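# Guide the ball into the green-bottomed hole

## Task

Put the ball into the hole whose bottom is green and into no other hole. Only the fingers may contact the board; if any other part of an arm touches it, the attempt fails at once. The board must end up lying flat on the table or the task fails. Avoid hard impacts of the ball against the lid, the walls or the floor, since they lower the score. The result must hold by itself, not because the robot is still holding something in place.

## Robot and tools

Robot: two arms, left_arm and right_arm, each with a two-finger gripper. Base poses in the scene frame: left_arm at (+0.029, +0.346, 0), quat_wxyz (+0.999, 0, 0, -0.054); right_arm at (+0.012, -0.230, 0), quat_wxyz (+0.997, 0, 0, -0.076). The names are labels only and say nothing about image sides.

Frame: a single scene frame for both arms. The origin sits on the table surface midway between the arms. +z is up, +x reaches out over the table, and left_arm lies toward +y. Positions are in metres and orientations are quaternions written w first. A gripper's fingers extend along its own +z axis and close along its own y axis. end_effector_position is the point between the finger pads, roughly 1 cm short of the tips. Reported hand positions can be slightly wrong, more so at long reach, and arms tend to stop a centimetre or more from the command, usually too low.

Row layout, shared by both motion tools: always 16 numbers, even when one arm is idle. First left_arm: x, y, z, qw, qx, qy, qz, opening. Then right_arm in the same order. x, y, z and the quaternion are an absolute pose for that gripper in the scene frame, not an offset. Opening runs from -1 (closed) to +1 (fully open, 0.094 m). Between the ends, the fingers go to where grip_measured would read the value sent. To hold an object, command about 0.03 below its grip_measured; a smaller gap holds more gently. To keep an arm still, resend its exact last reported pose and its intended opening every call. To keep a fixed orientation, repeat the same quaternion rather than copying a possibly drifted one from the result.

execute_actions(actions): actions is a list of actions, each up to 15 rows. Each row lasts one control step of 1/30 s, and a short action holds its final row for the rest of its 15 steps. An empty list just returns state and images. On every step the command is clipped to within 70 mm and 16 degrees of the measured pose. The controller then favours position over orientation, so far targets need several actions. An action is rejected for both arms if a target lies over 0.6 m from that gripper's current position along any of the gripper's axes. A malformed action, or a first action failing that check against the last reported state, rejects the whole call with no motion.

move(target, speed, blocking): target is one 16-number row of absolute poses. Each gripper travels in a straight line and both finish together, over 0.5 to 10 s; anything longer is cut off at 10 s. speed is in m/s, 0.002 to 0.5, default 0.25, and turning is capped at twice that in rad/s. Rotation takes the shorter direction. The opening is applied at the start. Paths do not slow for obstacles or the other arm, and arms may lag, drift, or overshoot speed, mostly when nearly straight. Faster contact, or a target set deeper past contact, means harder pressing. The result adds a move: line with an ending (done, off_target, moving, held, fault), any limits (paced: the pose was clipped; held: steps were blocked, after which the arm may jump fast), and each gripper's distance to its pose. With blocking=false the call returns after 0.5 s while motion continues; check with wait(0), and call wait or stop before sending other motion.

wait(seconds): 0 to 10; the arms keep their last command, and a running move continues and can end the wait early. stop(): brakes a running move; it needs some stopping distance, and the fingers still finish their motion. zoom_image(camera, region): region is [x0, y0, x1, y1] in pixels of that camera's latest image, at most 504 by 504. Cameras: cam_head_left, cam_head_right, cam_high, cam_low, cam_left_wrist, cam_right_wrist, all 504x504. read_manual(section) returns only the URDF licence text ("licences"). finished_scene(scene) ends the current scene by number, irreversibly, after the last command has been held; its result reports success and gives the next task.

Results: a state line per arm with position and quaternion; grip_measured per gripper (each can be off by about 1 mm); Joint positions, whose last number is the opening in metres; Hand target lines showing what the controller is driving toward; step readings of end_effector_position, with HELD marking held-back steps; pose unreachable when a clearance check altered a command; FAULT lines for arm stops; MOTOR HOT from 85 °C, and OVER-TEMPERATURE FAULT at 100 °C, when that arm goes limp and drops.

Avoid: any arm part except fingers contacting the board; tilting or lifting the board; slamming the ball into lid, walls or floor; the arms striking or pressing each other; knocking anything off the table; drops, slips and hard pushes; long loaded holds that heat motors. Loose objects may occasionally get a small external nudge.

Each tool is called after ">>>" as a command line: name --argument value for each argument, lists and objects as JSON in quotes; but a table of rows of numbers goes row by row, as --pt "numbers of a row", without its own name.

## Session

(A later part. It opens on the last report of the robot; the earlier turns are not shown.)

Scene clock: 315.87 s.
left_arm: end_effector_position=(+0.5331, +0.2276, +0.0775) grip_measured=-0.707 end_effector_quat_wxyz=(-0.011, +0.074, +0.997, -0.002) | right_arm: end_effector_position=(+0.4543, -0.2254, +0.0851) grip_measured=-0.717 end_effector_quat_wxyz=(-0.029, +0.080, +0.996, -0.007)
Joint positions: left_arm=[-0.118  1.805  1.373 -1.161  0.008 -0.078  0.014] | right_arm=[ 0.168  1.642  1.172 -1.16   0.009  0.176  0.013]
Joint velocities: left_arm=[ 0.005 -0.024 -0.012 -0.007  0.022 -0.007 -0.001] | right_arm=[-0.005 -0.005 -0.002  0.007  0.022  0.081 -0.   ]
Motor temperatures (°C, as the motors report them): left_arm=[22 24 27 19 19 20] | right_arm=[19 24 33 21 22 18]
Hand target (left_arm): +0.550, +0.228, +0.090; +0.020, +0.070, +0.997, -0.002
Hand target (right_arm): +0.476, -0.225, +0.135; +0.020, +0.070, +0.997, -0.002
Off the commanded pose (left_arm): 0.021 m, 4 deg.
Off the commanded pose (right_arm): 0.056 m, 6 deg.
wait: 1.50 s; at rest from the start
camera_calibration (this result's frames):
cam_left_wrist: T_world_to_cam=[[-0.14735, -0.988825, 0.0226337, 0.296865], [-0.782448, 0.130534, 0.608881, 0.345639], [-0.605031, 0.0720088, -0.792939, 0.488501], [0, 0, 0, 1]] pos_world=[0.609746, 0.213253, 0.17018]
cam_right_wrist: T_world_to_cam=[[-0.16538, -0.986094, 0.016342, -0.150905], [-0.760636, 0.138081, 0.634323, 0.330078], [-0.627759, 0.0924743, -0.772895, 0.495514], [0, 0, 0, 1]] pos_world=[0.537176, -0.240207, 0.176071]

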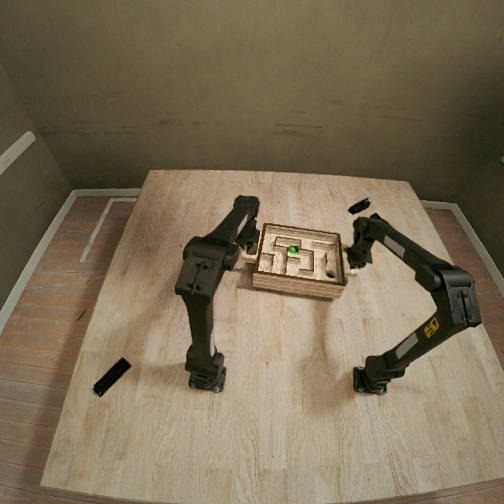

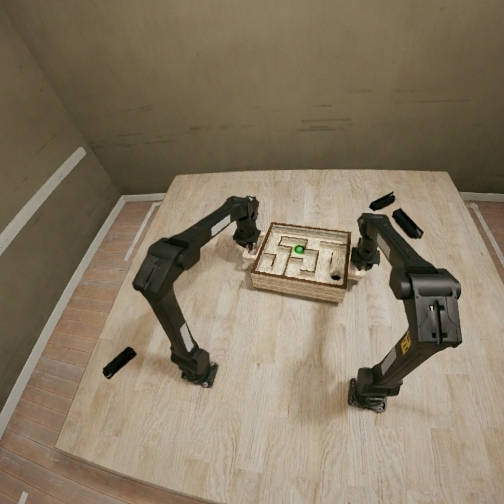

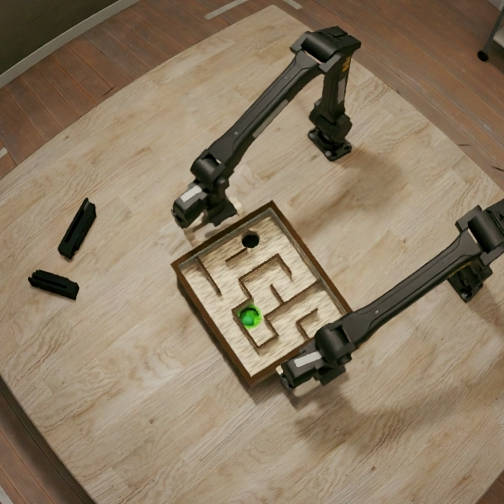

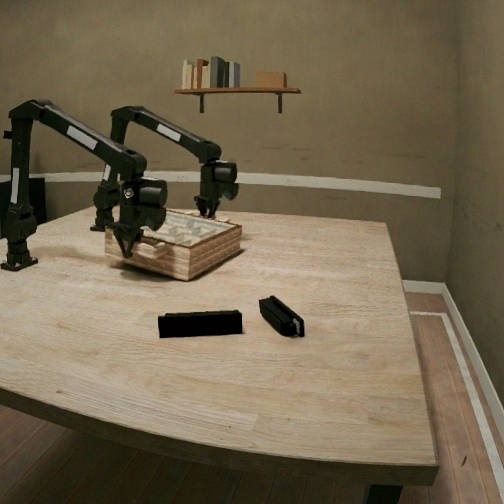

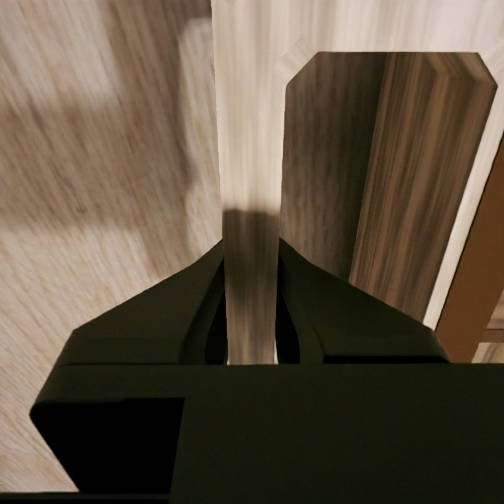

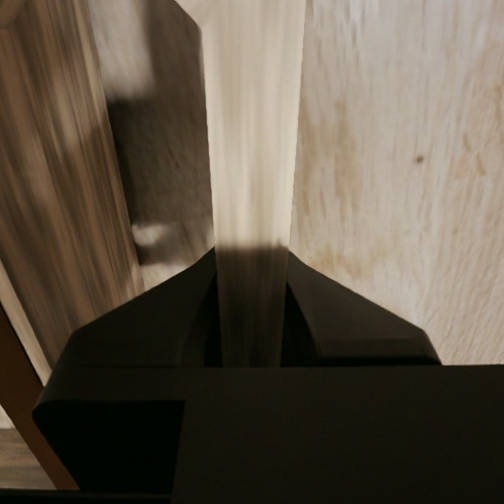

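In. Level and lower.

>>> move --target '[0.545,0.228,0.085,0.05,0.07,0.9963,-0.004,-0.75,0.47,-0.225,0.09,0.05,0.07,0.9963,-0.004,-0.75]' --speed 0.03

>>> move --target '[0.535,0.228,0.058,0.02,0.07,0.9973,0,-0.75,0.46,-0.225,0.058,0.02,0.07,0.9973,0,-0.75]' --speed 0.03

Scene clock: 322.00 s.
left_arm: end_effector_position=(+0.5351, +0.2279, +0.0658) grip_measured=-0.707 end_effector_quat_wxyz=(+0.020, +0.074, +0.997, -0.005) | right_arm: end_effector_position=(+0.4585, -0.2258, +0.0646) grip_measured=-0.717 end_effector_quat_wxyz=(+0.012, +0.082, +0.997, -0.004)
Joint positions: left_arm=[-0.118  1.787  1.313 -1.056  0.003 -0.078  0.014] | right_arm=[ 0.168  1.63   1.097 -1.014  0.011  0.179  0.013]
Joint velocities: left_arm=[ 0.005 -0.005 -0.012  0.022 -0.037 -0.037  0.   ] | right_arm=[-0.024  0.005  0.002 -0.002 -0.051  0.007  0.   ]
Motor temperatures (°C, as the motors report them): left_arm=[22 24 26 19 19 20] | right_arm=[19 24 32 21 22 18]
Hand target (left_arm): +0.545, +0.228, +0.085; +0.050, +0.070, +0.996, -0.004
Hand target (right_arm): +0.469, -0.225, +0.090; +0.050, +0.069, +0.996, -0.004
Off the commanded pose (left_arm): 0.022 m, 3 deg.
Off the commanded pose (right_arm): 0.028 m, 5 deg.
move: off_target (left_arm, right_arm)
camera_calibration (this result's frames):
cam_left_wrist: T_world_to_cam=[[-0.149096, -0.988557, 0.0229326, 0.298613], [-0.818583, 0.136404, 0.557957, 0.375707], [-0.5547, 0.064417, -0.829553, 0.457663], [0, 0, 0, 1]] pos_world=[0.605935, 0.214467, 0.163179]
cam_right_wrist: T_world_to_cam=[[-0.168796, -0.985644, 0.00358432, -0.147705], [-0.809922, 0.140773, 0.569394, 0.37372], [-0.561725, 0.0932085, -0.822057, 0.455419], [0, 0, 0, 1]] pos_world=[0.533572, -0.240644, 0.162116]

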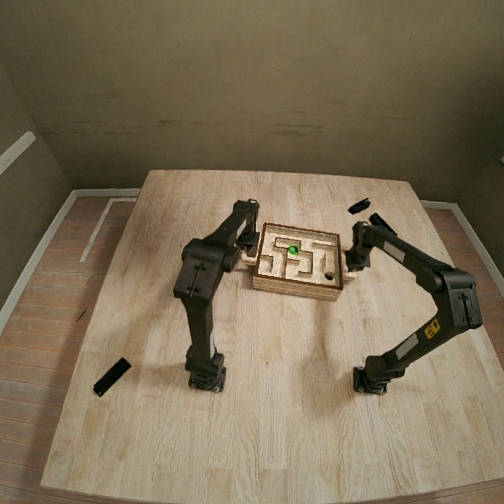

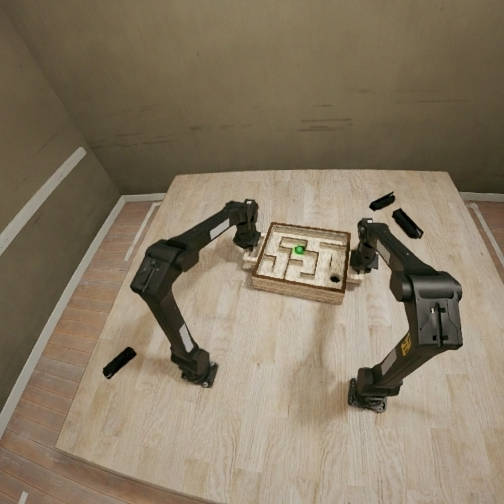

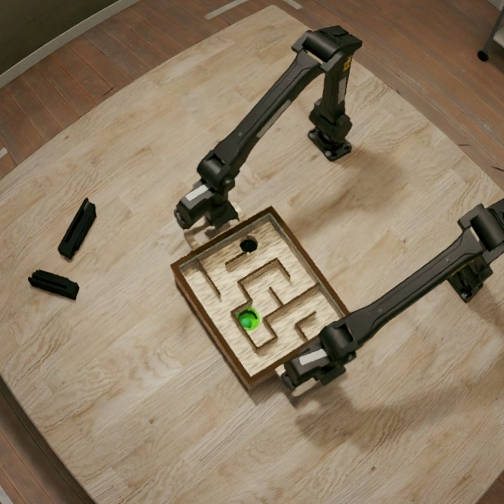

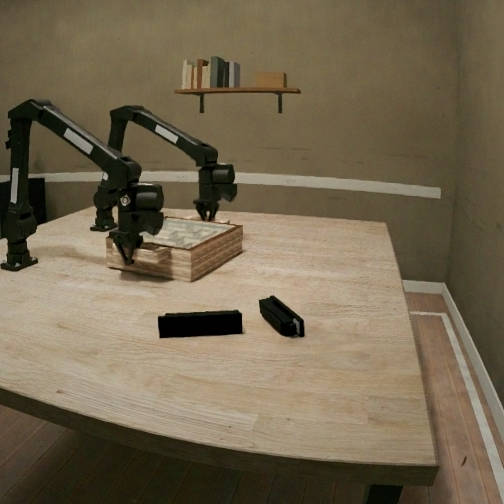

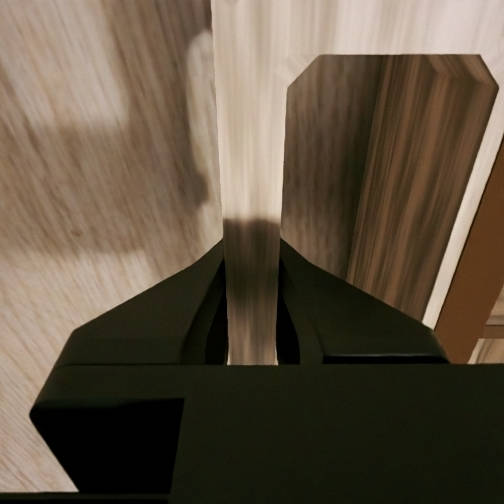

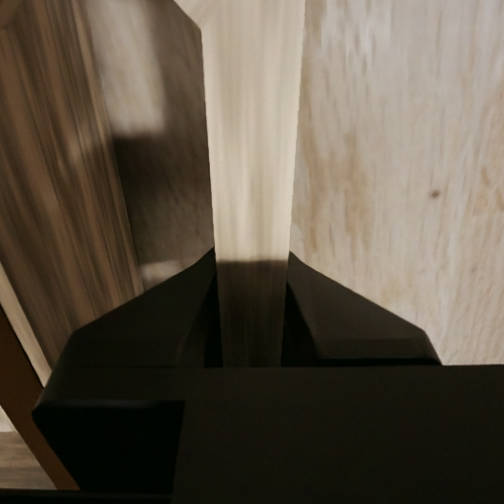

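Scene clock: 322.73 s.
left_arm: end_effector_position=(+0.5330, +0.2281, +0.0622) grip_measured=-0.707 end_effector_quat_wxyz=(+0.019, +0.074, +0.997, -0.005) | right_arm: end_effector_position=(+0.4569, -0.2254, +0.0596) grip_measured=-0.717 end_effector_quat_wxyz=(+0.015, +0.081, +0.997, -0.003)
Joint positions: left_arm=[-0.119  1.787  1.303 -1.046  0.004 -0.079  0.014] | right_arm=[ 0.168  1.63   1.081 -0.993  0.009  0.178  0.013]
Joint velocities: left_arm=[-0.015 -0.015 -0.012 -0.027  0.022 -0.007 -0.001] | right_arm=[-0.005 -0.015 -0.012 -0.012 -0.051 -0.022  0.   ]
Motor temperatures (°C, as the motors report them): left_arm=[22 24 26 19 19 20] | right_arm=[19 24 32 21 22 18]
Hand target (left_arm): +0.535, +0.228, +0.058; +0.020, +0.070, +0.997, -0.000
Hand target (right_arm): +0.460, -0.225, +0.058; +0.020, +0.070, +0.997, -0.000
Off the commanded pose (left_arm): 0.005 m, 1 deg.
Off the commanded pose (right_arm): 0.004 m, 1 deg.
move: done
camera_calibration (this result's frames):
cam_left_wrist: T_world_to_cam=[[-0.148343, -0.988653, 0.0236496, 0.298111], [-0.817956, 0.136101, 0.558949, 0.375598], [-0.555825, 0.0635719, -0.828865, 0.45418], [0, 0, 0, 1]] pos_world=[0.60389, 0.214736, 0.159463]
cam_right_wrist: T_world_to_cam=[[-0.167621, -0.985852, 0.000315588, -0.147984], [-0.813309, 0.138465, 0.565116, 0.376481], [-0.557164, 0.0944684, -0.825011, 0.448781], [0, 0, 0, 1]] pos_world=[0.531435, -0.240415, 0.157541]

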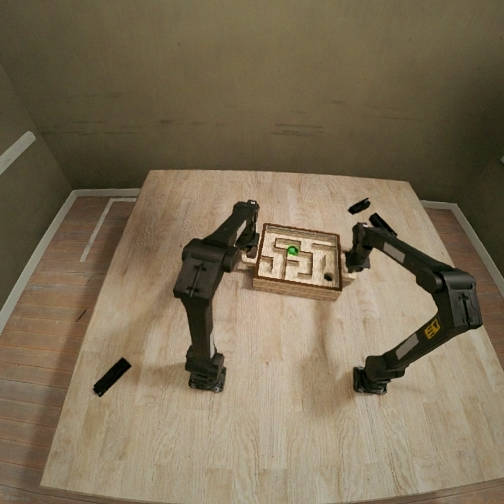

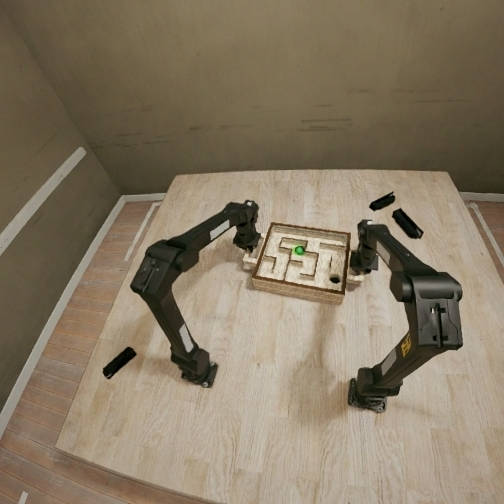

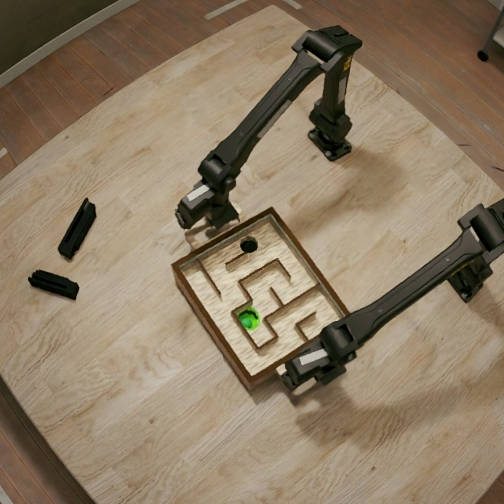

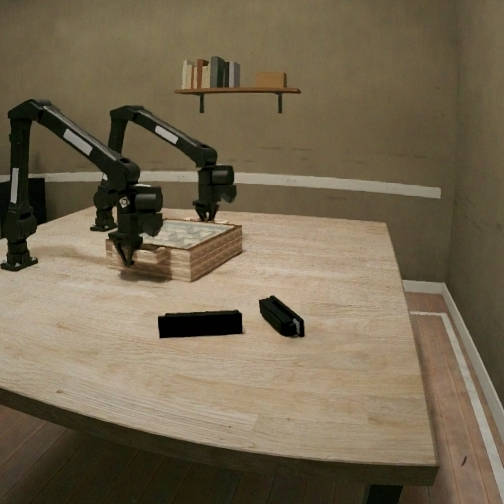

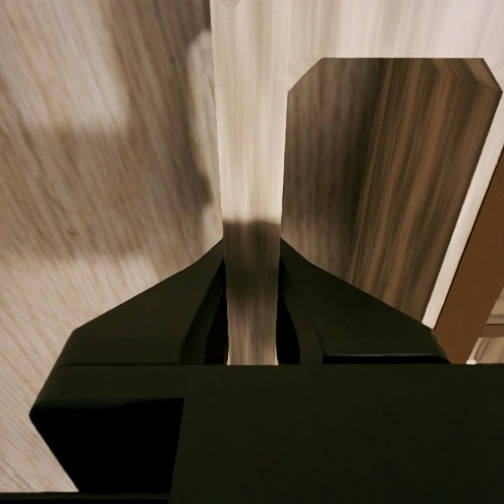

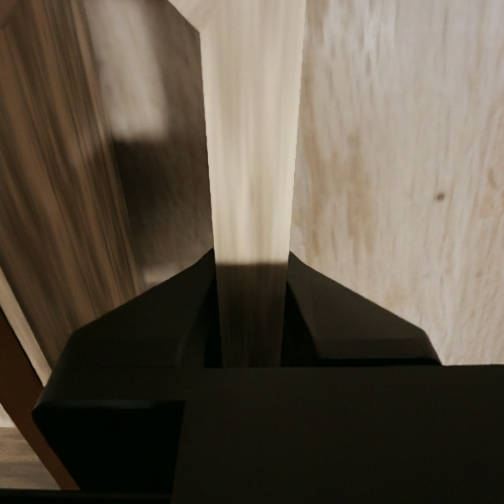

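>>> move --target '[0.533,0.228,0.06,0.02,0.07,0.9973,0,-0.2,0.457,-0.225,0.058,0.02,0.07,0.9973,0,-0.2]'

>>> move --target '[0.533,0.228,0.14,0.02,0.07,0.9973,0,-0.2,0.457,-0.225,0.14,0.02,0.07,0.9973,0,-0.2]' --speed 0.15

Scene clock: 326.17 s.
left_arm: end_effector_position=(+0.5332, +0.2293, +0.0622) grip_measured=-0.203 end_effector_quat_wxyz=(+0.020, +0.072, +0.997, -0.001) | right_arm: end_effector_position=(+0.4562, -0.2249, +0.0586) grip_measured=-0.202 end_effector_quat_wxyz=(+0.015, +0.076, +0.997, -0.002)
Joint positions: left_arm=[-0.119  1.787  1.303 -1.046 -0.003 -0.083  0.037] | right_arm=[ 0.168  1.63   1.078 -0.991  0.006  0.168  0.037]
Joint velocities: left_arm=[-0.015  0.005 -0.007  0.002  0.037 -0.125  0.   ] | right_arm=[ 0.005 -0.015 -0.007 -0.017  0.022 -0.022 -0.   ]
Motor temperatures (°C, as the motors report them): left_arm=[22 24 25 19 19 20] | right_arm=[19 24 32 21 22 18]
Hand target (left_arm): +0.533, +0.228, +0.060; +0.020, +0.070, +0.997, +0.000
Hand target (right_arm): +0.457, -0.225, +0.058; +0.020, +0.070, +0.997, +0.000
Off the commanded pose (left_arm): 0.003 m, 0 deg.
Off the commanded pose (right_arm): 0.001 m, 1 deg.
move: done
camera_calibration (this result's frames):
cam_left_wrist: T_world_to_cam=[[-0.143943, -0.989447, 0.0165986, 0.297627], [-0.819439, 0.128581, 0.558558, 0.378202], [-0.554798, 0.0667989, -0.829299, 0.452997], [0, 0, 0, 1]] pos_world=[0.604076, 0.215597, 0.159483]
cam_right_wrist: T_world_to_cam=[[-0.157752, -0.987476, -0.00232424, -0.152308], [-0.814365, 0.128765, 0.565888, 0.374651], [-0.558502, 0.0911631, -0.824479, 0.447347], [0, 0, 0, 1]] pos_world=[0.53092, -0.239424, 0.156463]

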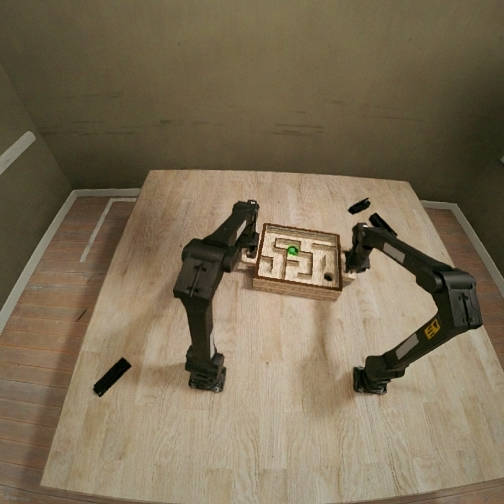

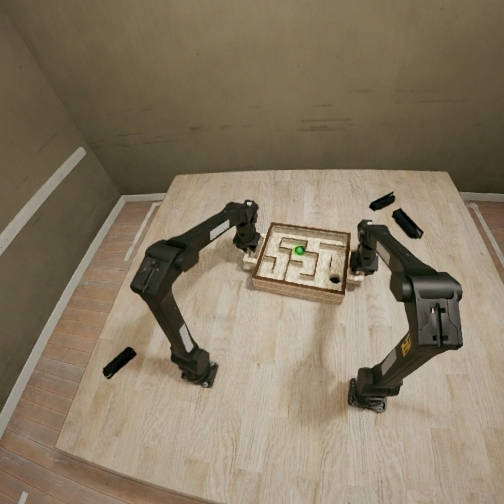

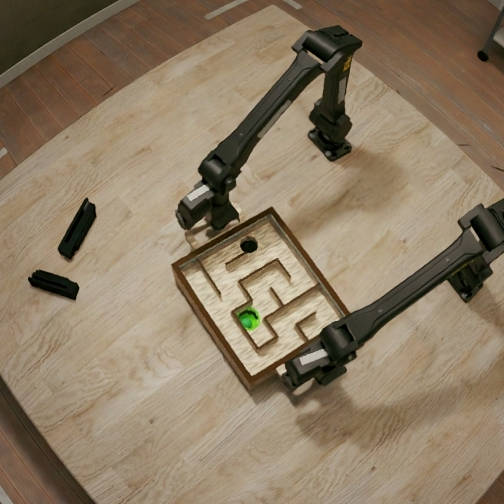

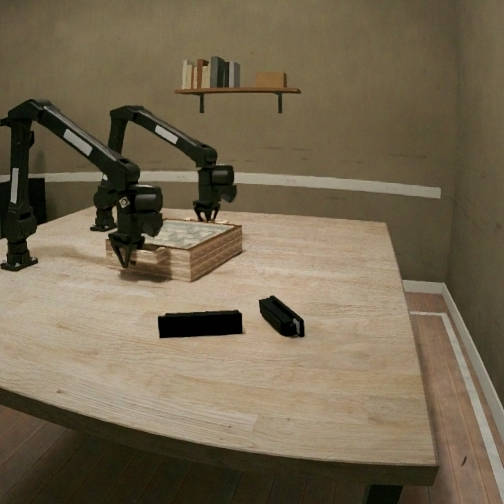

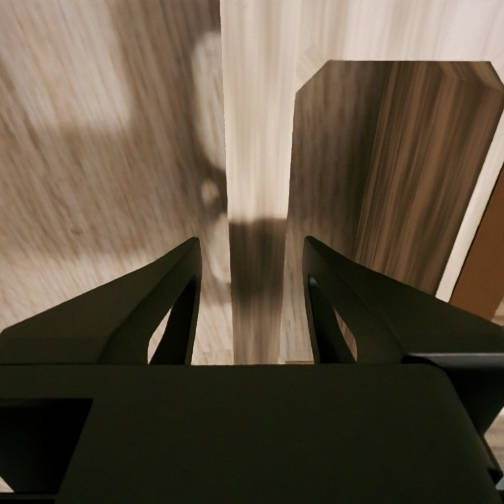

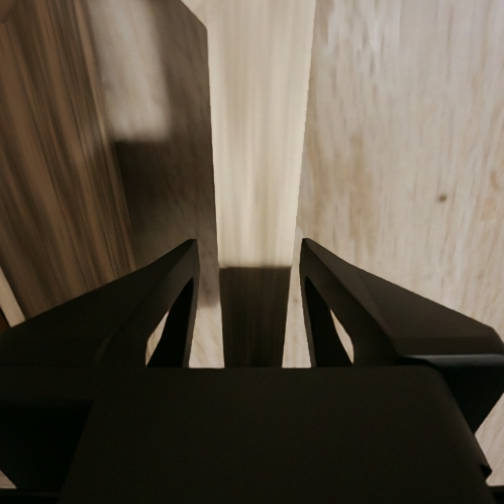

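Scene clock: 327.17 s.
left_arm: end_effector_position=(+0.5231, +0.2316, +0.1244) grip_measured=-0.203 end_effector_quat_wxyz=(+0.007, +0.072, +0.997, +0.001) | right_arm: end_effector_position=(+0.4452, -0.2251, +0.1270) grip_measured=-0.202 end_effector_quat_wxyz=(+0.008, +0.075, +0.997, -0.002)
Joint positions: left_arm=[-0.119  1.713  1.378 -1.223 -0.003 -0.084  0.037] | right_arm=[ 0.168  1.529  1.156 -1.183  0.006  0.167  0.037]
Joint velocities: left_arm=[-0.015 -0.005  0.012 -0.007  0.051 -0.051  0.   ] | right_arm=[ 0.015 -0.005 -0.012  0.007  0.007  0.051 -0.   ]
Motor temperatures (°C, as the motors report them): left_arm=[22 24 26 19 19 20] | right_arm=[19 24 32 21 22 18]
Hand target (left_arm): +0.534, +0.228, +0.140; +0.020, +0.070, +0.997, -0.000
Hand target (right_arm): +0.455, -0.225, +0.141; +0.020, +0.070, +0.997, -0.000
Off the commanded pose (left_arm): 0.019 m, 2 deg.
Off the commanded pose (right_arm): 0.018 m, 2 deg.
move: off_target (left_arm, right_arm)
camera_calibration (this result's frames):
cam_left_wrist: T_world_to_cam=[[-0.143168, -0.989593, 0.0144269, 0.297347], [-0.804884, 0.124903, 0.580139, 0.32541], [-0.575903, 0.071445, -0.81439, 0.506986], [0, 0, 0, 1]] pos_world=[0.596462, 0.217386, 0.219812]
cam_right_wrist: T_world_to_cam=[[-0.156261, -0.987716, -0.000117452, -0.155047], [-0.807368, 0.127661, 0.576072, 0.322391], [-0.56898, 0.0901125, -0.817399, 0.501148], [0, 0, 0, 1]] pos_world=[0.521204, -0.239459, 0.223899]

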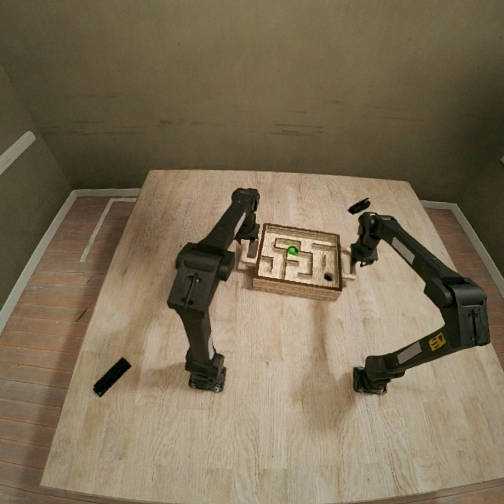

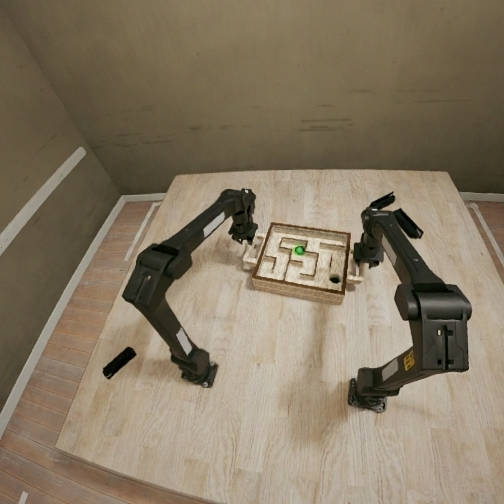

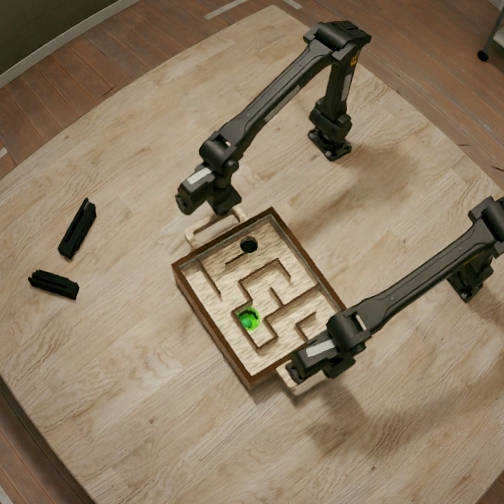

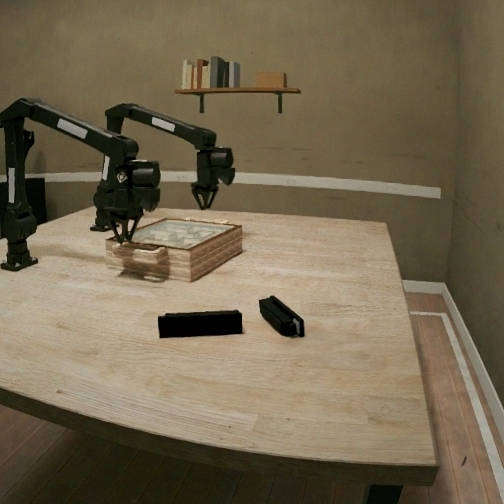

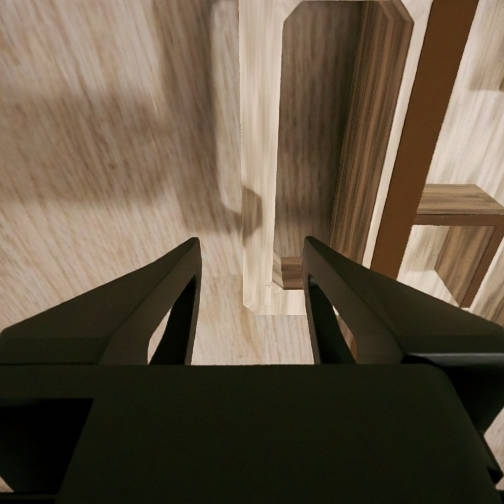

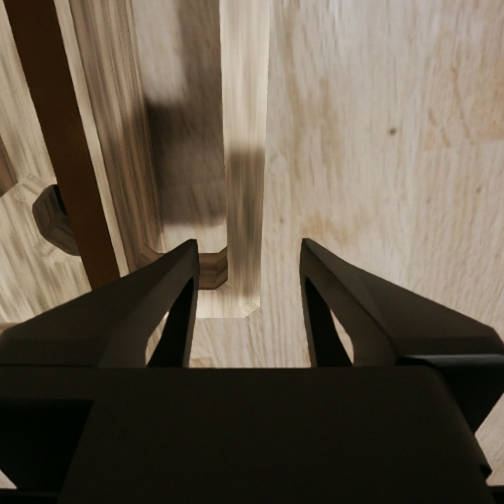

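>>> finished_scene --scene 1

The scene is finished: the task was done.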